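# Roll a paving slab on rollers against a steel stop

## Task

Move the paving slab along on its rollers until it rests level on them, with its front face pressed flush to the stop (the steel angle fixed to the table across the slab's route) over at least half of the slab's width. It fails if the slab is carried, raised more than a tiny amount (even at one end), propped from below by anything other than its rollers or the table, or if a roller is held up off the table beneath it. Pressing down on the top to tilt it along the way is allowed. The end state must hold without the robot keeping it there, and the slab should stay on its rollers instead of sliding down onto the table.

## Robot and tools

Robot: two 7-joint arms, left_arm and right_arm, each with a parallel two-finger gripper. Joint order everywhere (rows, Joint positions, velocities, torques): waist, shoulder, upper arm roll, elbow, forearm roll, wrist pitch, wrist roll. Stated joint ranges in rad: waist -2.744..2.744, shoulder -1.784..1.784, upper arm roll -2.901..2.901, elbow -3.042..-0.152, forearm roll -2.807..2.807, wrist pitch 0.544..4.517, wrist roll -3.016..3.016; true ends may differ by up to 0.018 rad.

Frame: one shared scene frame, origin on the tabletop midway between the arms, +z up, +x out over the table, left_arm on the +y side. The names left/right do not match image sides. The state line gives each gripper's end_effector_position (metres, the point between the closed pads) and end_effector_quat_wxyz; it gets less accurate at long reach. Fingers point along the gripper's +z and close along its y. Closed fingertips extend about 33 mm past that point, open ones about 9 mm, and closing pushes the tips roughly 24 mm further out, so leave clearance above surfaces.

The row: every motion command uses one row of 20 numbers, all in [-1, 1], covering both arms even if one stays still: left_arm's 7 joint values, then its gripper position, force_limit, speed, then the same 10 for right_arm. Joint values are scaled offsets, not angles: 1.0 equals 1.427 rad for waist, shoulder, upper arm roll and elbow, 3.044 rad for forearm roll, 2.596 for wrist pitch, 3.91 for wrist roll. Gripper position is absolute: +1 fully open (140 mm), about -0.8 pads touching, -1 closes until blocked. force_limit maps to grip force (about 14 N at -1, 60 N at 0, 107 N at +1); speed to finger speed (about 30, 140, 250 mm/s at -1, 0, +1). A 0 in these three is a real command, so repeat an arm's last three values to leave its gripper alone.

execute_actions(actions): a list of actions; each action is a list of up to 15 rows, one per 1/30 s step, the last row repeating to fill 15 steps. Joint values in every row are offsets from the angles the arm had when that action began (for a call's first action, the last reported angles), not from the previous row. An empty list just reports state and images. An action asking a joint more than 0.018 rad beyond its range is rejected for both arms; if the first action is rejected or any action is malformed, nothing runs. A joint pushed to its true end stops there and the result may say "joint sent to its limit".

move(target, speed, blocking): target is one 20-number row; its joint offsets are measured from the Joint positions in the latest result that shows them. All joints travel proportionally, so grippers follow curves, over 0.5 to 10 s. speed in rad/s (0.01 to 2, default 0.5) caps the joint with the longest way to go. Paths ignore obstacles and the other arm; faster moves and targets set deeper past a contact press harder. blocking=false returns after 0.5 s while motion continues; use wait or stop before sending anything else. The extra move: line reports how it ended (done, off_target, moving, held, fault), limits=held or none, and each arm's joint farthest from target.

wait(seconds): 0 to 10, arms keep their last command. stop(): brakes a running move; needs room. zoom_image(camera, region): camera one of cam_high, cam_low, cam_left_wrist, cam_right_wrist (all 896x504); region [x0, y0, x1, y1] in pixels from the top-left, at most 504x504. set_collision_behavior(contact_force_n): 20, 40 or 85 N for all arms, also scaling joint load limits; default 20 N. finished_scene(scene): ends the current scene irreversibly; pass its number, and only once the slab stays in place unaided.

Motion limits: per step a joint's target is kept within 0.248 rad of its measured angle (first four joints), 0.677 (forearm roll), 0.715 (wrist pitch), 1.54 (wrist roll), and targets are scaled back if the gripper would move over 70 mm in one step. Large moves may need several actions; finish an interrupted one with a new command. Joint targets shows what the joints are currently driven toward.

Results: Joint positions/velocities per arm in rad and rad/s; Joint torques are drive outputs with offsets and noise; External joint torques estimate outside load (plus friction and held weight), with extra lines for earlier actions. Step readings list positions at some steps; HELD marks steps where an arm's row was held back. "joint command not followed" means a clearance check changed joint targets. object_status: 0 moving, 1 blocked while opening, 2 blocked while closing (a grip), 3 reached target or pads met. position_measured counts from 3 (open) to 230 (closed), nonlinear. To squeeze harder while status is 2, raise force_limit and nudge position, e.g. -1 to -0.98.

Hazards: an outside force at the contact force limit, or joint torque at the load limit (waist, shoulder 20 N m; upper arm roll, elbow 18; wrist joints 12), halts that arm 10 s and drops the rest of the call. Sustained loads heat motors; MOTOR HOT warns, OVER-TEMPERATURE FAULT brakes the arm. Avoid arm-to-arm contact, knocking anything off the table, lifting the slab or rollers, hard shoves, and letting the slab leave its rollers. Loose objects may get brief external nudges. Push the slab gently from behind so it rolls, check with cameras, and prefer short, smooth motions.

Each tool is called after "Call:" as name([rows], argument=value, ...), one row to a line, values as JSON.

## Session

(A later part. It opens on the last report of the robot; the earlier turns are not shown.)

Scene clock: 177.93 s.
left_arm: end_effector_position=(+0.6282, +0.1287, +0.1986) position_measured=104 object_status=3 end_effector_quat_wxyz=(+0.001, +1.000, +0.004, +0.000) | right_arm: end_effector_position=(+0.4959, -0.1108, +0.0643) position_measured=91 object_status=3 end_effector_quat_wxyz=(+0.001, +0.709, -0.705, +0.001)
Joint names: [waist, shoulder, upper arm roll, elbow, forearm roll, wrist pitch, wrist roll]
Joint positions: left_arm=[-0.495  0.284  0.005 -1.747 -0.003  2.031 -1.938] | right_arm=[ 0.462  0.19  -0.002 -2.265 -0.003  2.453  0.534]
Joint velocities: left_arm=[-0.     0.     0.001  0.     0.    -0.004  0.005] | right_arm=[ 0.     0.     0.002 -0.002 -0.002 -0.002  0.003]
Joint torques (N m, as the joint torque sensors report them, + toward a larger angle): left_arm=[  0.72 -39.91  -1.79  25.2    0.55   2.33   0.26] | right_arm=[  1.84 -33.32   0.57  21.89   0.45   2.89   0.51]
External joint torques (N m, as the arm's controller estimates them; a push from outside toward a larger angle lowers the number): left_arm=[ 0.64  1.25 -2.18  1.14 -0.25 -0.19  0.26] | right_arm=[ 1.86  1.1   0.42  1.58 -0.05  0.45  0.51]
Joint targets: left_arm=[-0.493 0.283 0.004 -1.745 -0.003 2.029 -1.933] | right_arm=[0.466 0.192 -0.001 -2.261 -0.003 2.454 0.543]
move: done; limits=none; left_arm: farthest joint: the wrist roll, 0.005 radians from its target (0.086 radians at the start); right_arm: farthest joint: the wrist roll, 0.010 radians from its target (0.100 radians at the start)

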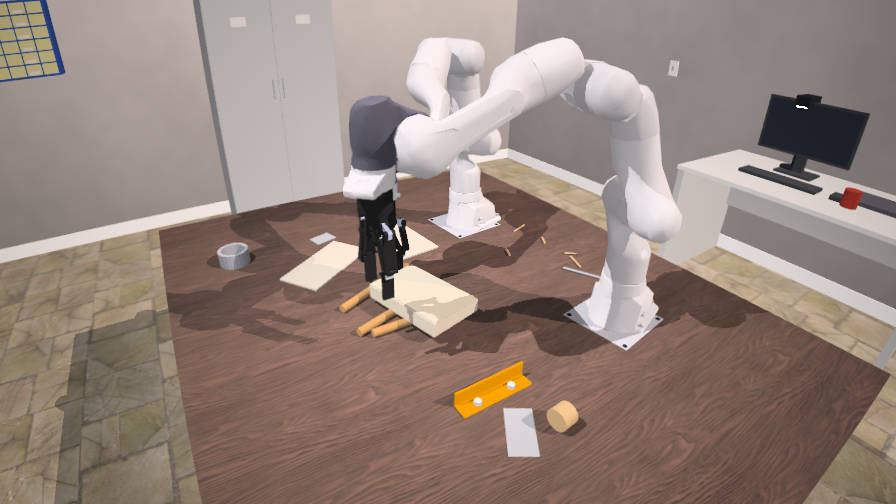

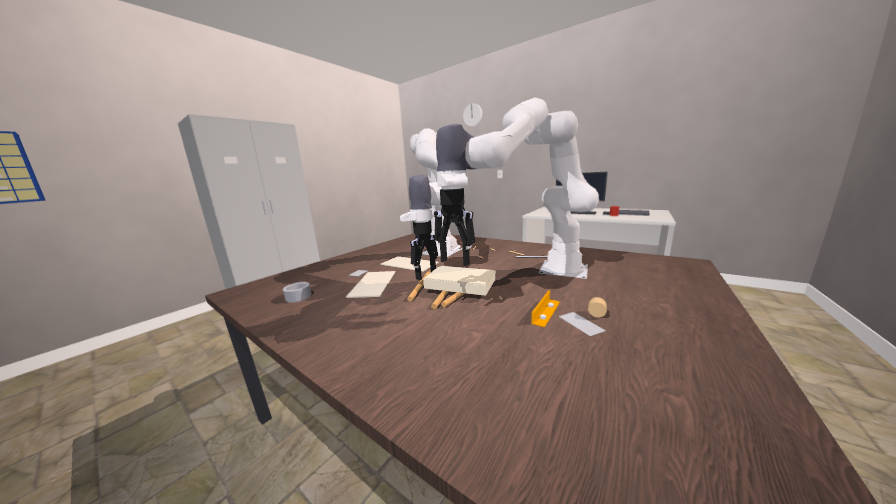

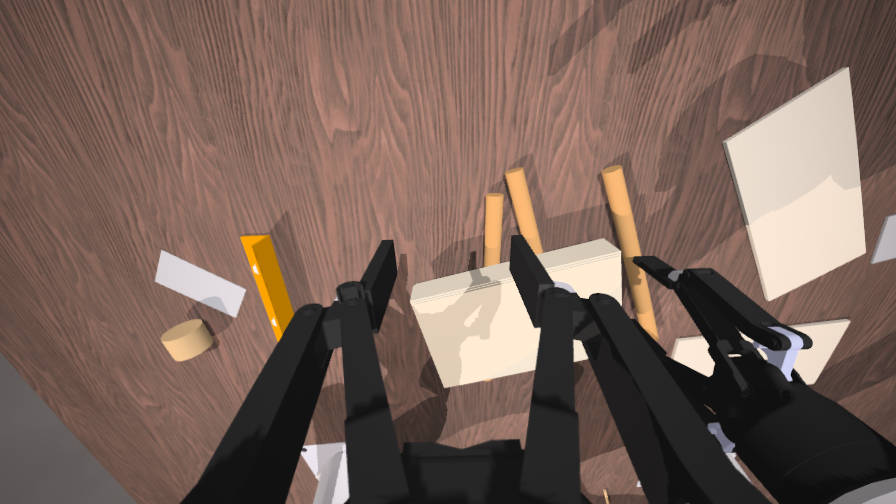

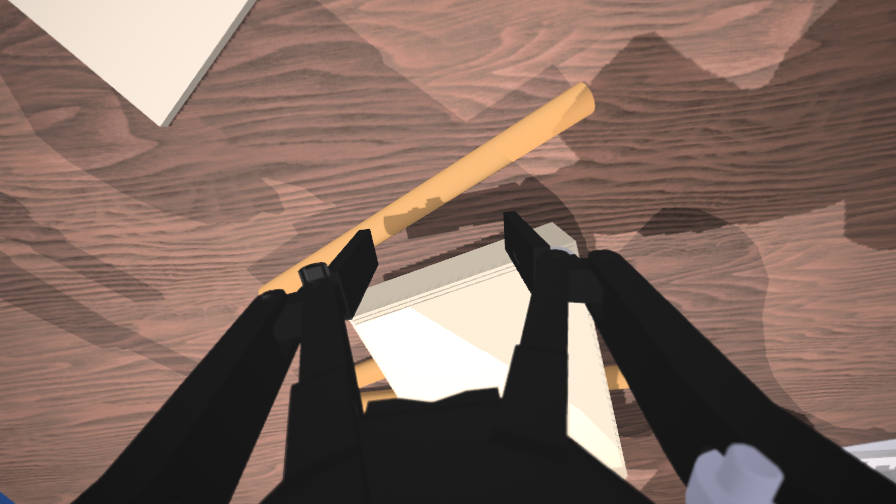

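Call:
move(target=[0.075,-0.156,0,-0.489,0,0.183,0.018,-1,0,0,0,0,0,0,0,0,0,0.3,0,0], speed=0.4)

Scene clock: 191.67 s.
left_arm: end_effector_position=(+0.5015, +0.2310, +0.0653) position_measured=233 object_status=3 end_effector_quat_wxyz=(+0.001, +1.000, +0.025, -0.000) | right_arm: end_effector_position=(+0.4958, -0.1108, +0.0643) position_measured=91 object_status=3 end_effector_quat_wxyz=(+0.001, +0.708, -0.706, +0.001)
Joint names: [waist, shoulder, upper arm roll, elbow, forearm roll, wrist pitch, wrist roll]
Joint positions: left_arm=[-0.39   0.062  0.005 -2.441 -0.003  2.504 -1.873] | right_arm=[ 0.462  0.19  -0.002 -2.265 -0.003  2.453  0.535]
Joint velocities: left_arm=[ 0.001  0.001  0.001 -0.     0.     0.005  0.005] | right_arm=[ 0.     0.    -0.001  0.001 -0.     0.     0.   ]
Joint torques (N m, as the joint torque sensors report them, + toward a larger angle): left_arm=[  0.8  -29.58  -1.57  17.82   0.47   2.83   0.35] | right_arm=[ -0.2  -34.73  -0.09  20.16   0.43   2.72   0.02]
External joint torques (N m, as the arm's controller estimates them; a push from outside toward a larger angle lowers the number): left_arm=[ 0.67  0.2  -1.77 -2.06 -0.06  0.31  0.35] | right_arm=[-0.22 -0.18 -0.27 -0.25 -0.08  0.26  0.02]
Joint targets: left_arm=[-0.388 0.061 0.005 -2.444 -0.003 2.506 -1.867] | right_arm=[0.462 0.190 -0.002 -2.265 -0.003 2.453 0.534]
move: done; limits=none; left_arm: farthest joint: the wrist roll, 0.005 radians from its target (0.069 radians at the start); right_arm: farthest joint: the wrist roll, 0.001 radians from its target (0.001 radians at the start)

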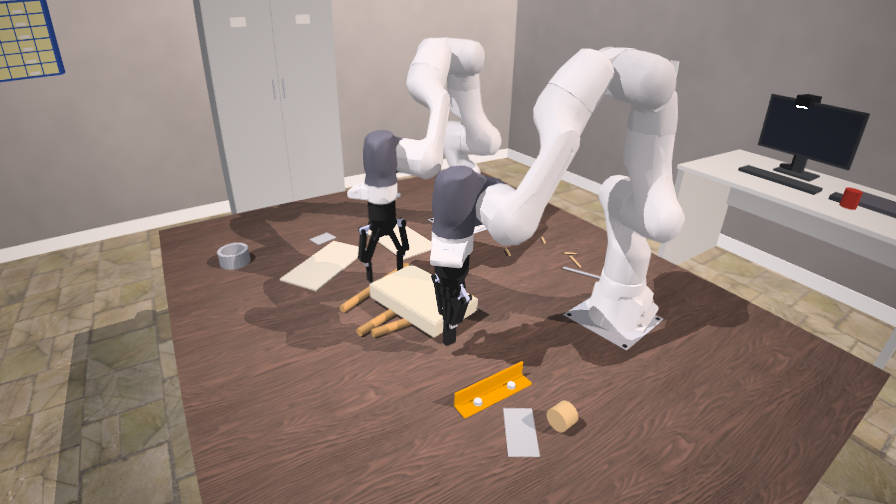

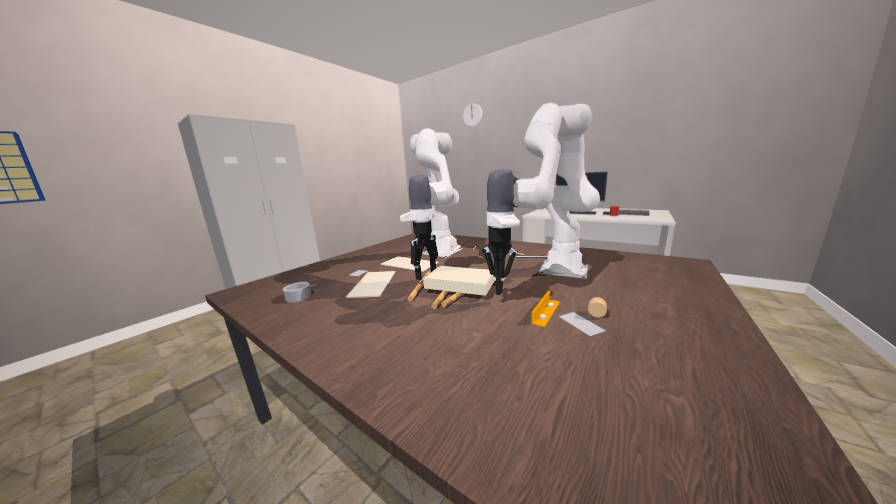

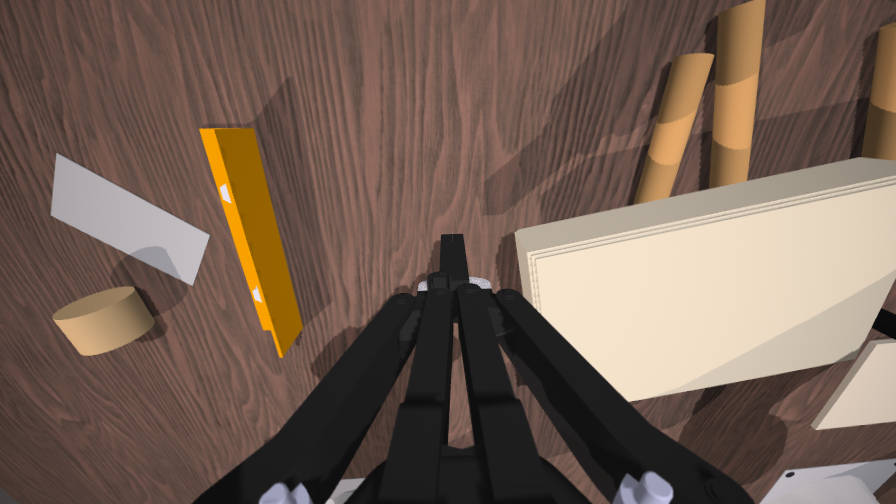

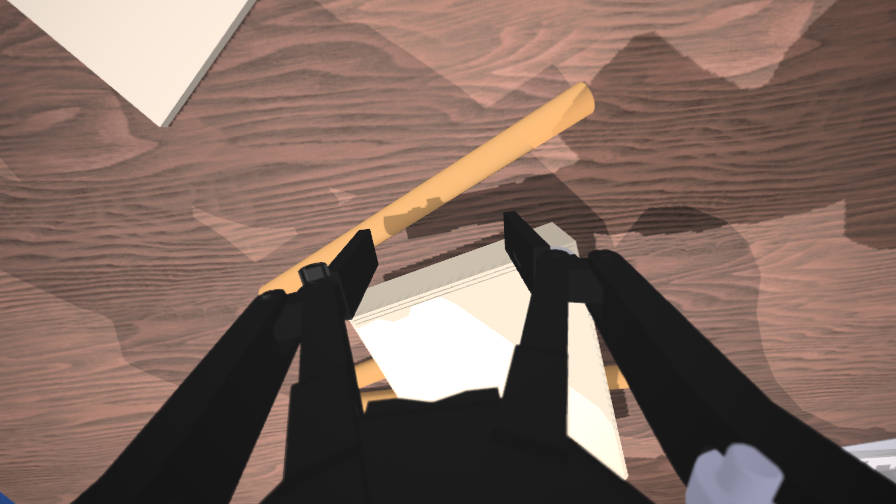

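Call:
move(target=[-0.061,0.016,0,0.02,0,-0.002,0,-1,0,0,0,0,0,0,0,0,0,0.3,0,0], speed=0.05)

Scene clock: 201.33 s.
left_arm: end_effector_position=(+0.4978, +0.1917, +0.0645) position_measured=233 object_status=3 end_effector_quat_wxyz=(+0.000, +1.000, -0.016, -0.000) | right_arm: end_effector_position=(+0.4959, -0.1111, +0.0642) position_measured=91 object_status=3 end_effector_quat_wxyz=(+0.002, +0.708, -0.706, +0.001)
Joint names: [waist, shoulder, upper arm roll, elbow, forearm roll, wrist pitch, wrist roll]
Joint positions: left_arm=[-0.471  0.083  0.007 -2.416 -0.003  2.499 -1.871] | right_arm=[ 0.462  0.19  -0.002 -2.265 -0.003  2.452  0.535]
Joint velocities: left_arm=[-0.001  0.001  0.003  0.002 -0.001 -0.002  0.   ] | right_arm=[-0.     0.001 -0.    -0.001  0.001  0.     0.001]
Joint torques (N m, as the joint torque sensors report them, + toward a larger angle): left_arm=[ -3.51 -28.82  -2.38  21.41   0.49   2.49   0.  ] | right_arm=[  0.21 -34.75   0.67  20.7    0.46   2.71   0.05]
External joint torques (N m, as the arm's controller estimates them; a push from outside toward a larger angle lowers the number): left_arm=[-3.52  1.66 -2.49  1.48 -0.04 -0.03  0.  ] | right_arm=[ 0.2  -0.23  0.51  0.34 -0.04  0.25  0.05]
Joint targets: left_arm=[-0.477 0.085 0.005 -2.413 -0.003 2.498 -1.873] | right_arm=[0.462 0.190 -0.002 -2.265 -0.003 2.453 0.535]
move: done; limits=none; left_arm: farthest joint: the waist, 0.006 radians from its target (0.087 radians at the start); right_arm: farthest joint: the wrist pitch, 0.001 radians from its target (0.000 radians at the start)

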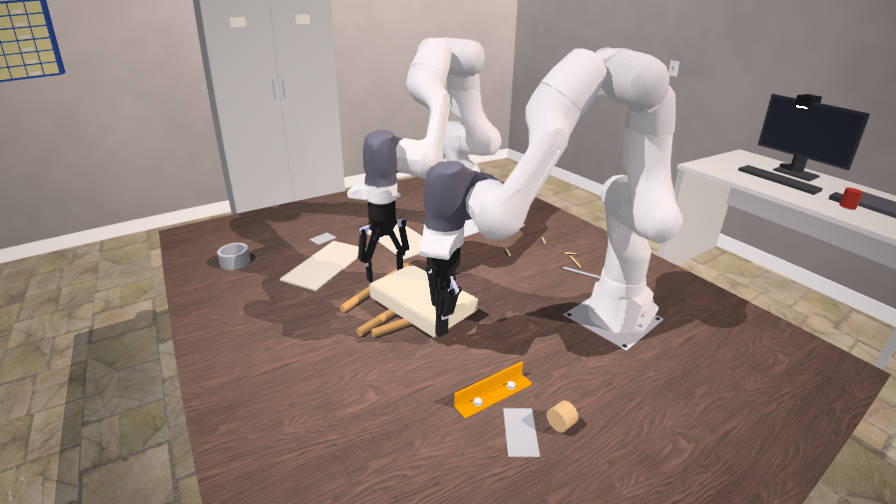

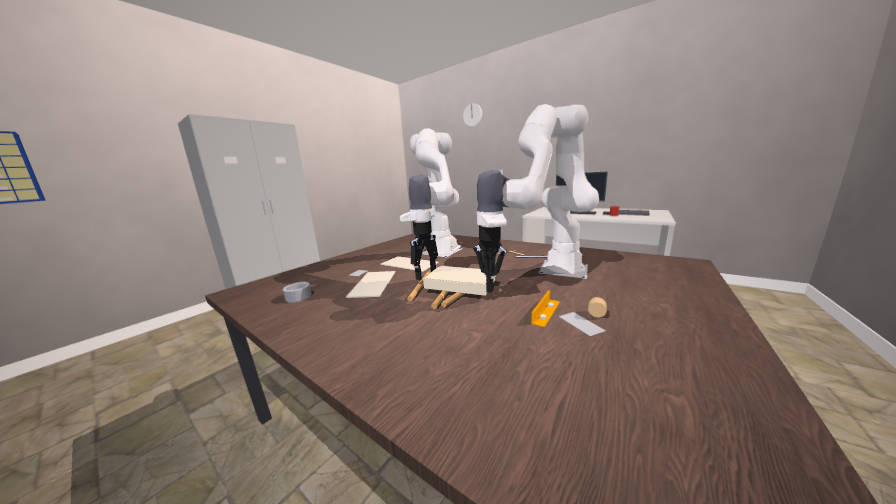

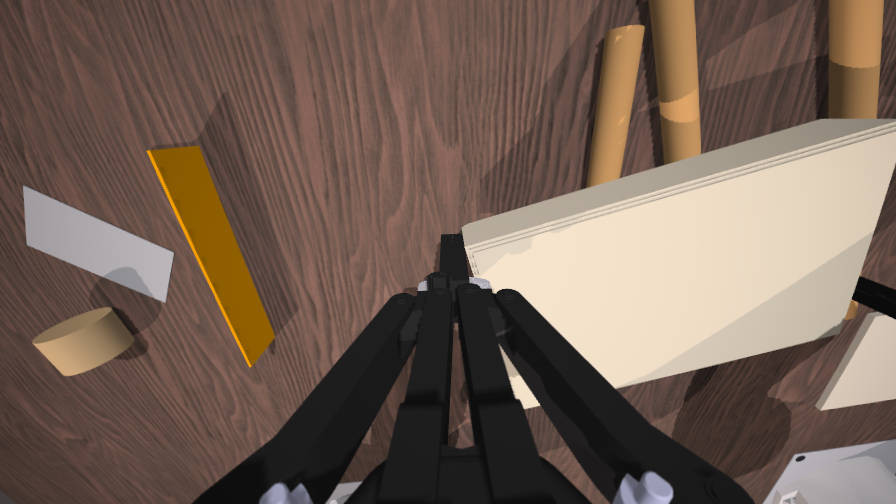

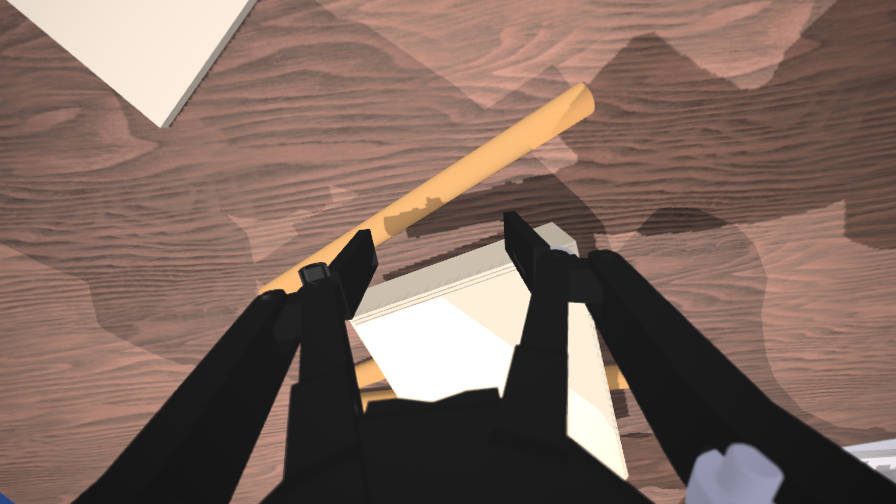

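Call:
move(target=[-0.014,0.056,0,0.078,0,-0.012,0,-1,0,0,0.004,0,0,0,0,0,0.003,0.3,0,0], speed=0.04)

Scene clock: 212.33 s.
left_arm: end_effector_position=(+0.5190, +0.1821, +0.0602) position_measured=233 object_status=3 end_effector_quat_wxyz=(-0.004, +1.000, -0.019, -0.010) | right_arm: end_effector_position=(+0.4934, -0.1156, +0.0629) position_measured=91 object_status=3 end_effector_quat_wxyz=(+0.008, +0.707, -0.707, +0.000)
Joint names: [waist, shoulder, upper arm roll, elbow, forearm roll, wrist pitch, wrist roll]
Joint positions: left_arm=[-0.481  0.162  0.012 -2.313 -0.001  2.455 -1.871] | right_arm=[ 0.462  0.19  -0.006 -2.266 -0.005  2.44   0.535]
Joint velocities: left_arm=[ 0.001  0.001  0.001  0.001 -0.    -0.003  0.002] | right_arm=[ 0.001  0.     0.001 -0.001 -0.     0.001 -0.001]
Joint torques (N m, as the joint torque sensors report them, + toward a larger angle): left_arm=[ -5.47 -31.98  -4.06  25.11   0.09   4.79   0.15] | right_arm=[  3.08 -33.93   3.1   20.84   0.99   4.55   0.75]
External joint torques (N m, as the arm's controller estimates them; a push from outside toward a larger angle lowers the number): left_arm=[-5.52  1.38 -4.32  5.   -0.46  2.34  0.15] | right_arm=[2.91 0.48 2.82 0.56 0.5  2.13 0.75]
Joint targets: left_arm=[-0.491 0.163 0.007 -2.305 -0.003 2.468 -1.871] | right_arm=[0.468 0.190 -0.002 -2.265 -0.003 2.452 0.547]
move: off_target (left_arm, right_arm); limits=none; left_arm: farthest joint: the wrist pitch, 0.013 radians from its target (0.031 radians at the start); right_arm: farthest joint: the wrist pitch, 0.012 radians from its target (0.000 radians at the start)

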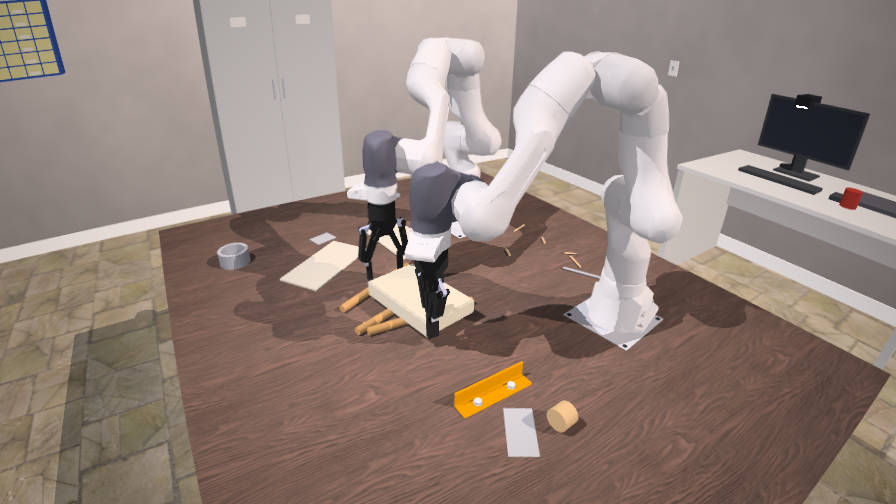

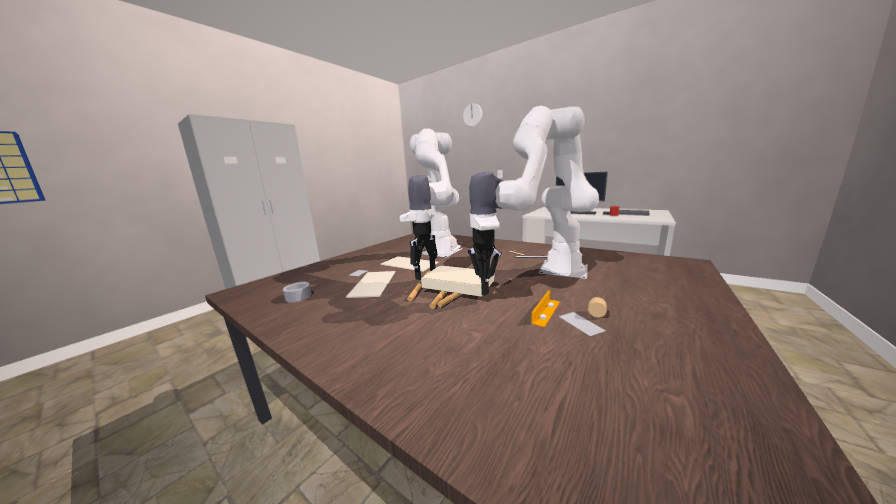

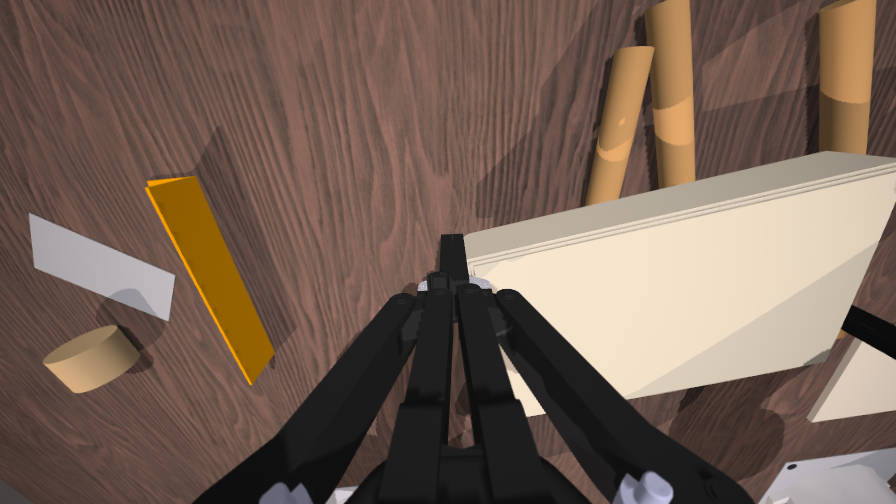

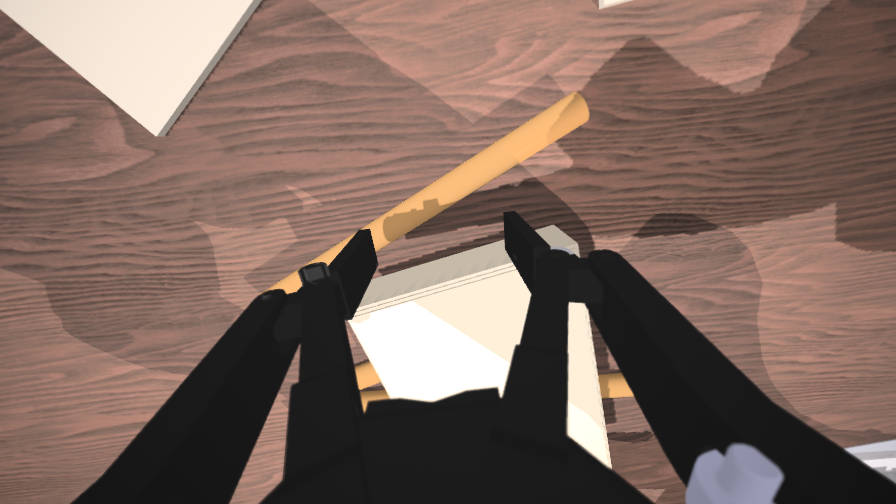

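Call:
move(target=[-0.004,0.044,-0.004,0.077,0,-0.010,0,-1,0,0,0.02,0,0.003,0,0,0.003,0.010,0.3,0,0], speed=0.04)

Scene clock: 222.93 s.
left_arm: end_effector_position=(+0.5448, +0.1776, +0.0590) position_measured=233 object_status=3 end_effector_quat_wxyz=(-0.007, +1.000, -0.017, -0.012) | right_arm: end_effector_position=(+0.4864, -0.1101, +0.0622) position_measured=91 object_status=3 end_effector_quat_wxyz=(+0.012, +0.708, -0.706, +0.001)
Joint names: [waist, shoulder, upper arm roll, elbow, forearm roll, wrist pitch, wrist roll]
Joint positions: left_arm=[-0.478  0.231  0.015 -2.215  0.003  2.419 -1.871] | right_arm=[ 0.481  0.189 -0.008 -2.268 -0.009  2.433  0.553]
Joint velocities: left_arm=[ 0.001  0.001  0.001  0.002 -0.    -0.003 -0.001] | right_arm=[-0.    -0.001  0.    -0.002 -0.001  0.001  0.005]
Joint torques (N m, as the joint torque sensors report them, + toward a larger angle): left_arm=[ -4.82 -39.04  -6.3   27.39  -0.45   4.    -0.02] | right_arm=[  5.24 -33.13   4.34  20.73   1.33   5.16   1.21]
External joint torques (N m, as the arm's controller estimates them; a push from outside toward a larger angle lowers the number): left_arm=[-4.88 -3.02 -6.69  6.86 -1.02  1.55 -0.02] | right_arm=[5.31 1.45 4.28 0.35 0.83 2.74 1.21]
Joint targets: left_arm=[-0.487 0.225 0.006 -2.203 -0.001 2.429 -1.871] | right_arm=[0.491 0.190 -0.002 -2.266 -0.005 2.448 0.574]
move: off_target (left_arm, right_arm); limits=none; left_arm: farthest joint: the elbow, 0.011 radians from its target (0.110 radians at the start); right_arm: farthest joint: the wrist roll, 0.021 radians from its target (0.039 radians at the start)

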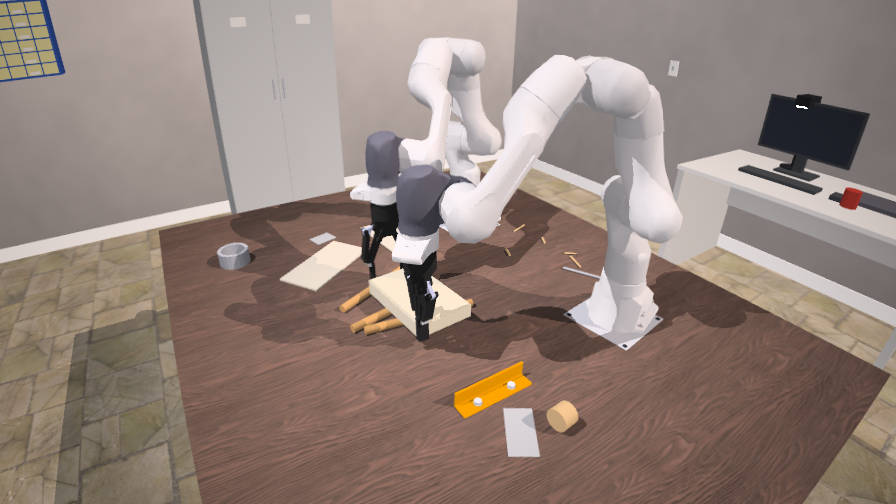

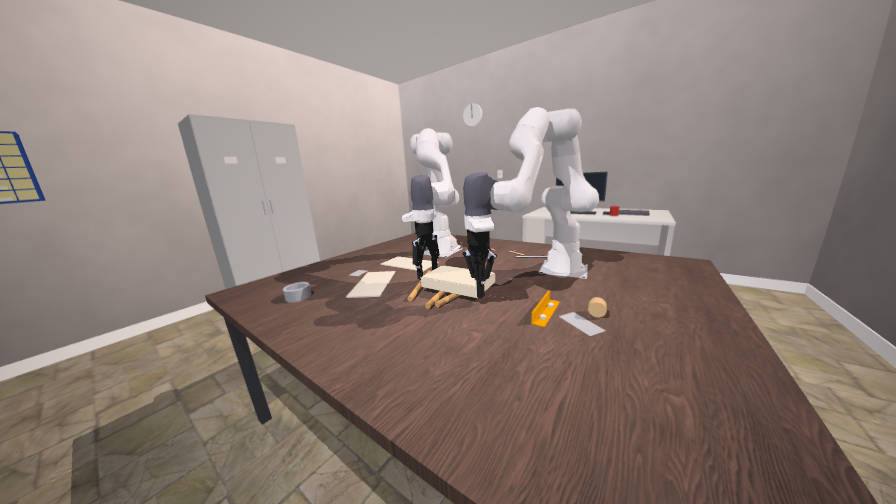

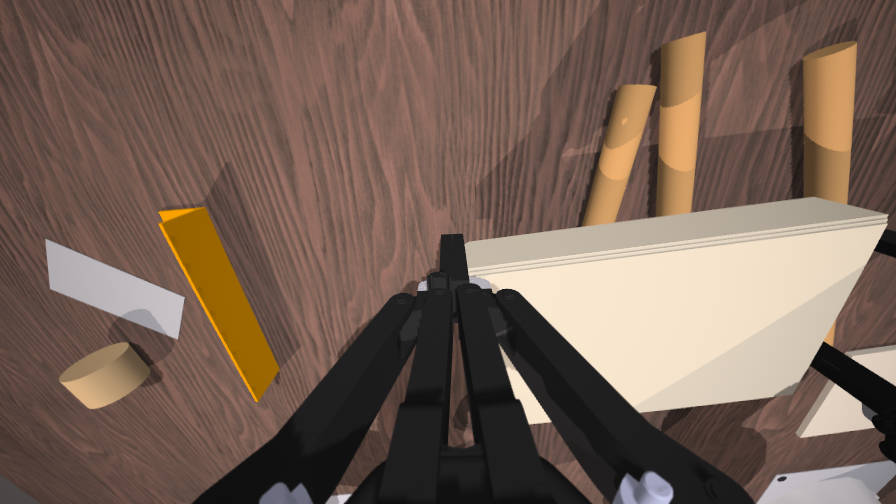

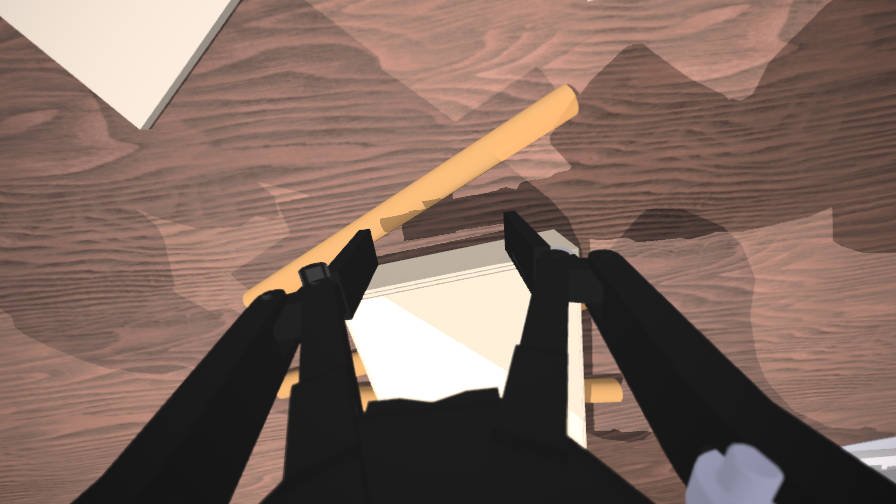

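Call:
move(target=[0.015,0,0,0,0,0,0,-1,0,0,-0.015,0,0,0,0,0,0,0.3,0,0], speed=0.05)

Call:
move(target=[0.1,-0.1,0,0,0,-0.055,0,-1,0,0,-0.03,-0.09,0,0,0,-0.045,0,0.3,0,0], speed=0.3)

Scene clock: 236.77 s.
left_arm: end_effector_position=(+0.5479, +0.1878, +0.0588) position_measured=233 object_status=3 end_effector_quat_wxyz=(-0.007, +1.000, -0.008, -0.012) | right_arm: end_effector_position=(+0.4914, -0.1187, +0.0622) position_measured=91 object_status=3 end_effector_quat_wxyz=(-0.013, -0.701, +0.714, -0.001)
Joint names: [waist, shoulder, upper arm roll, elbow, forearm roll, wrist pitch, wrist roll]
Joint positions: left_arm=[-0.458  0.232  0.015 -2.214  0.003  2.419 -1.871] | right_arm=[ 0.462  0.189 -0.008 -2.268 -0.009  2.432  0.555]
Joint velocities: left_arm=[ 0.001  0.002  0.001  0.    -0.002  0.    -0.001] | right_arm=[-0.    -0.     0.001 -0.     0.001 -0.    -0.001]
Joint torques (N m, as the joint torque sensors report them, + toward a larger angle): left_arm=[  0.38 -35.37  -1.32  20.11   0.56   2.57   0.01] | right_arm=[ -1.83 -34.76  -0.03  19.84   0.4    2.73  -0.07]
External joint torques (N m, as the arm's controller estimates them; a push from outside toward a larger angle lowers the number): left_arm=[ 0.27  0.53 -1.76 -0.4   0.    0.12  0.02] | right_arm=[-1.93 -0.38 -0.25 -0.44 -0.1   0.34 -0.07]
Joint targets: left_arm=[-0.456 0.231 0.015 -2.215 0.003 2.419 -1.871] | right_arm=[0.459 0.189 -0.008 -2.268 -0.009 2.433 0.553]
move: done; limits=none; left_arm: farthest joint: the waist, 0.002 radians from its target (0.021 radians at the start); right_arm: farthest joint: the waist, 0.002 radians from its target (0.021 radians at the start)

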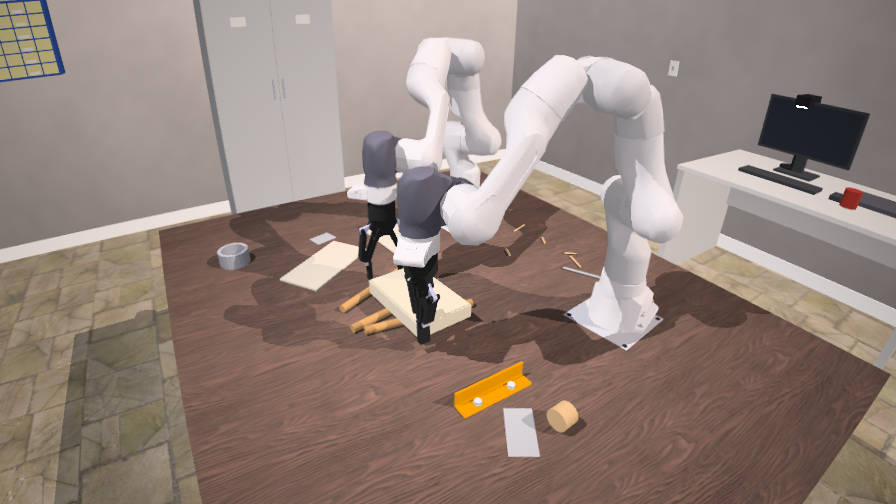

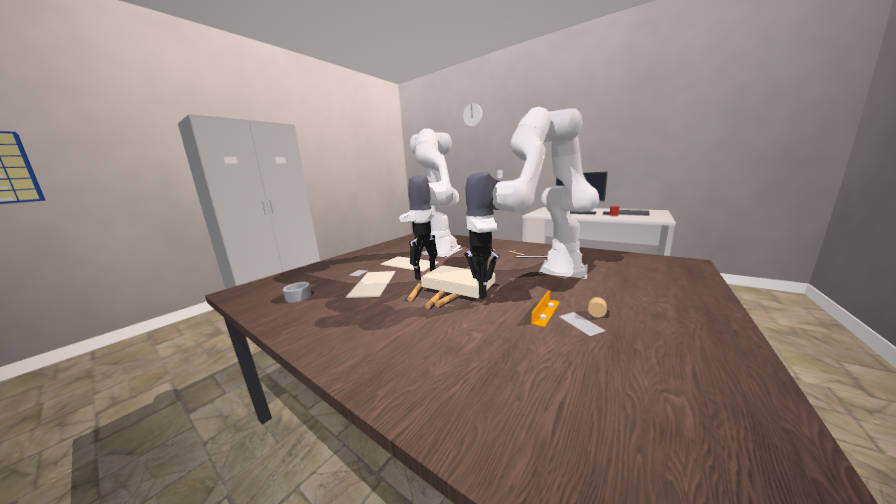

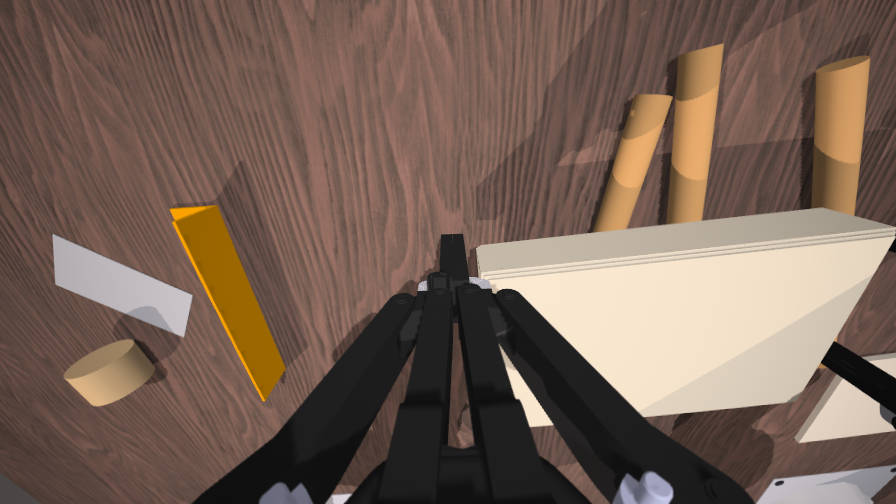

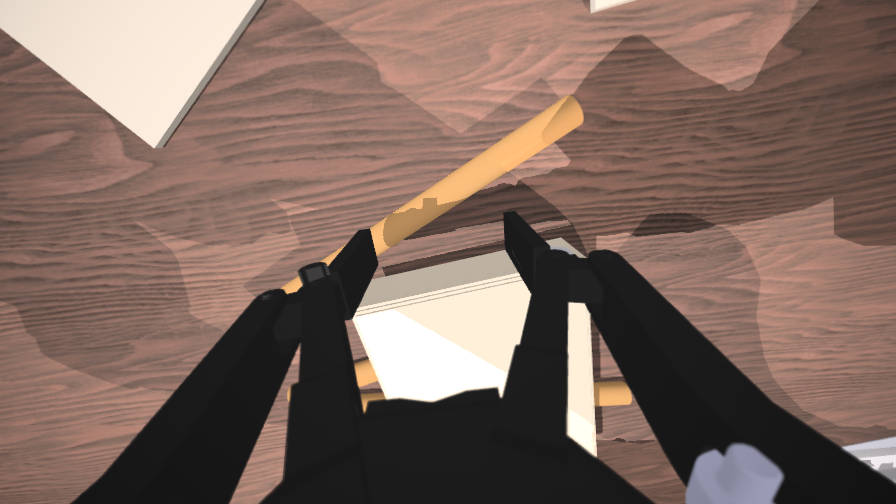

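Scene clock: 238.00 s.
left_arm: end_effector_position=(+0.5558, +0.2643, +0.1241) position_measured=233 object_status=3 end_effector_quat_wxyz=(-0.005, +0.998, +0.064, -0.012) | right_arm: end_effector_position=(+0.4966, -0.1400, +0.1197) position_measured=91 object_status=3 end_effector_quat_wxyz=(-0.006, -0.686, +0.728, -0.002)
Joint names: [waist, shoulder, upper arm roll, elbow, forearm roll, wrist pitch, wrist roll]
Joint positions: left_arm=[-0.317  0.09   0.017 -2.214  0.003  2.278 -1.871] | right_arm=[ 0.422  0.062 -0.008 -2.268 -0.009  2.318  0.555]
Joint velocities: left_arm=[ 0.    -0.001  0.001 -0.002 -0.    -0.004  0.   ] | right_arm=[ 0.     0.    -0.001  0.001 -0.001 -0.003 -0.001]
Joint torques (N m, as the joint torque sensors report them, + toward a larger angle): left_arm=[  0.61 -32.24  -2.05  21.8    0.6    2.29   0.01] | right_arm=[ -1.62 -32.97   0.28  21.49   0.5    2.3    0.1 ]
External joint torques (N m, as the arm's controller estimates them; a push from outside toward a larger angle lowers the number): left_arm=[ 0.64  0.62 -2.16 -0.25 -0.06 -0.15  0.01] | right_arm=[-1.5  -1.37  0.36 -0.3  -0.07 -0.13  0.1 ]
Joint targets: left_arm=[-0.315 0.089 0.015 -2.214 0.003 2.276 -1.871] | right_arm=[0.419 0.060 -0.008 -2.268 -0.009 2.315 0.555]
move: done; limits=none; left_arm: farthest joint: the upper arm roll, 0.002 radians from its target (0.000 radians at the start); right_arm: farthest joint: the waist, 0.003 radians from its target (0.043 radians at the start)

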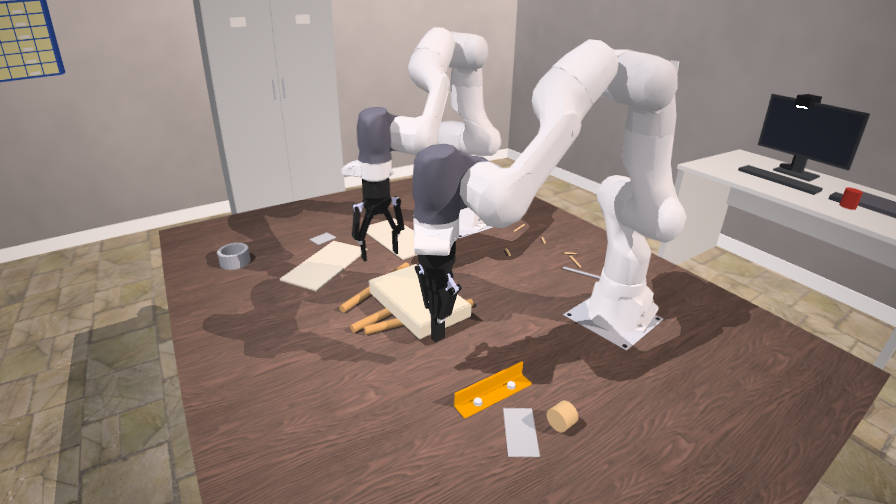

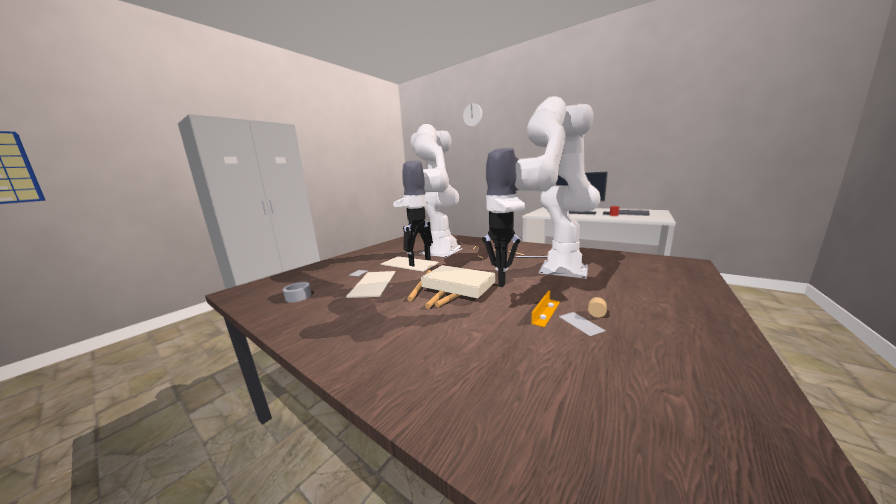

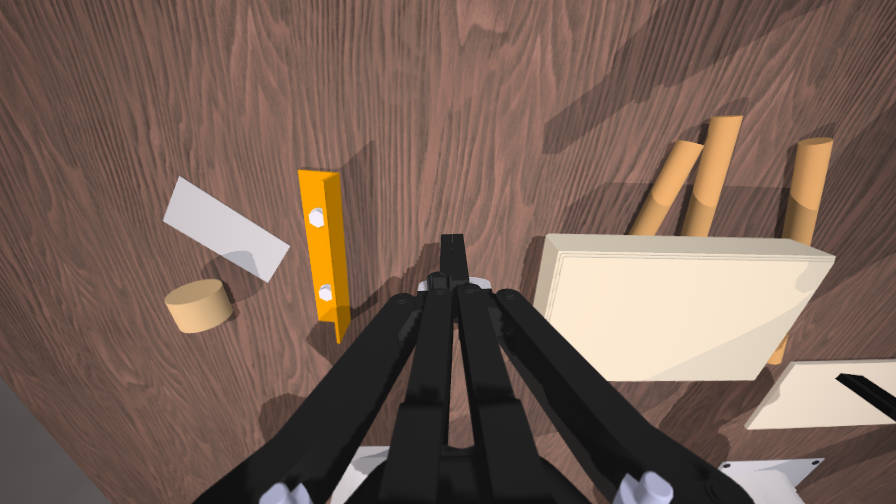

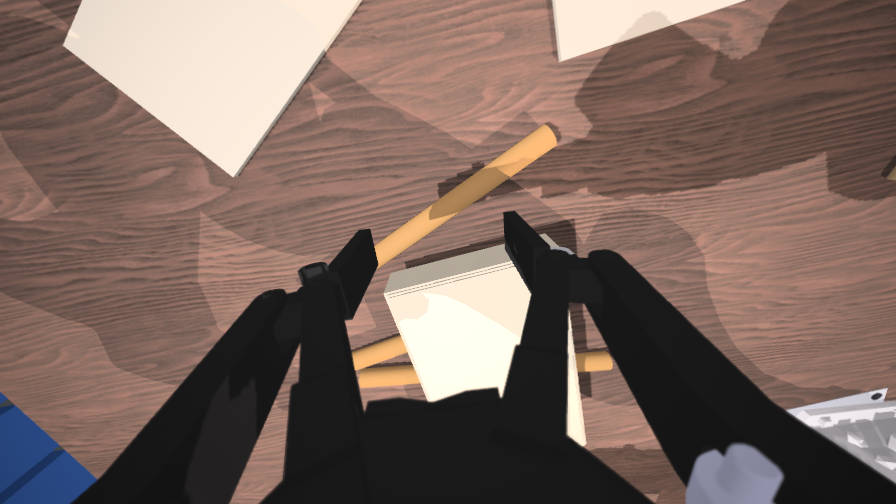

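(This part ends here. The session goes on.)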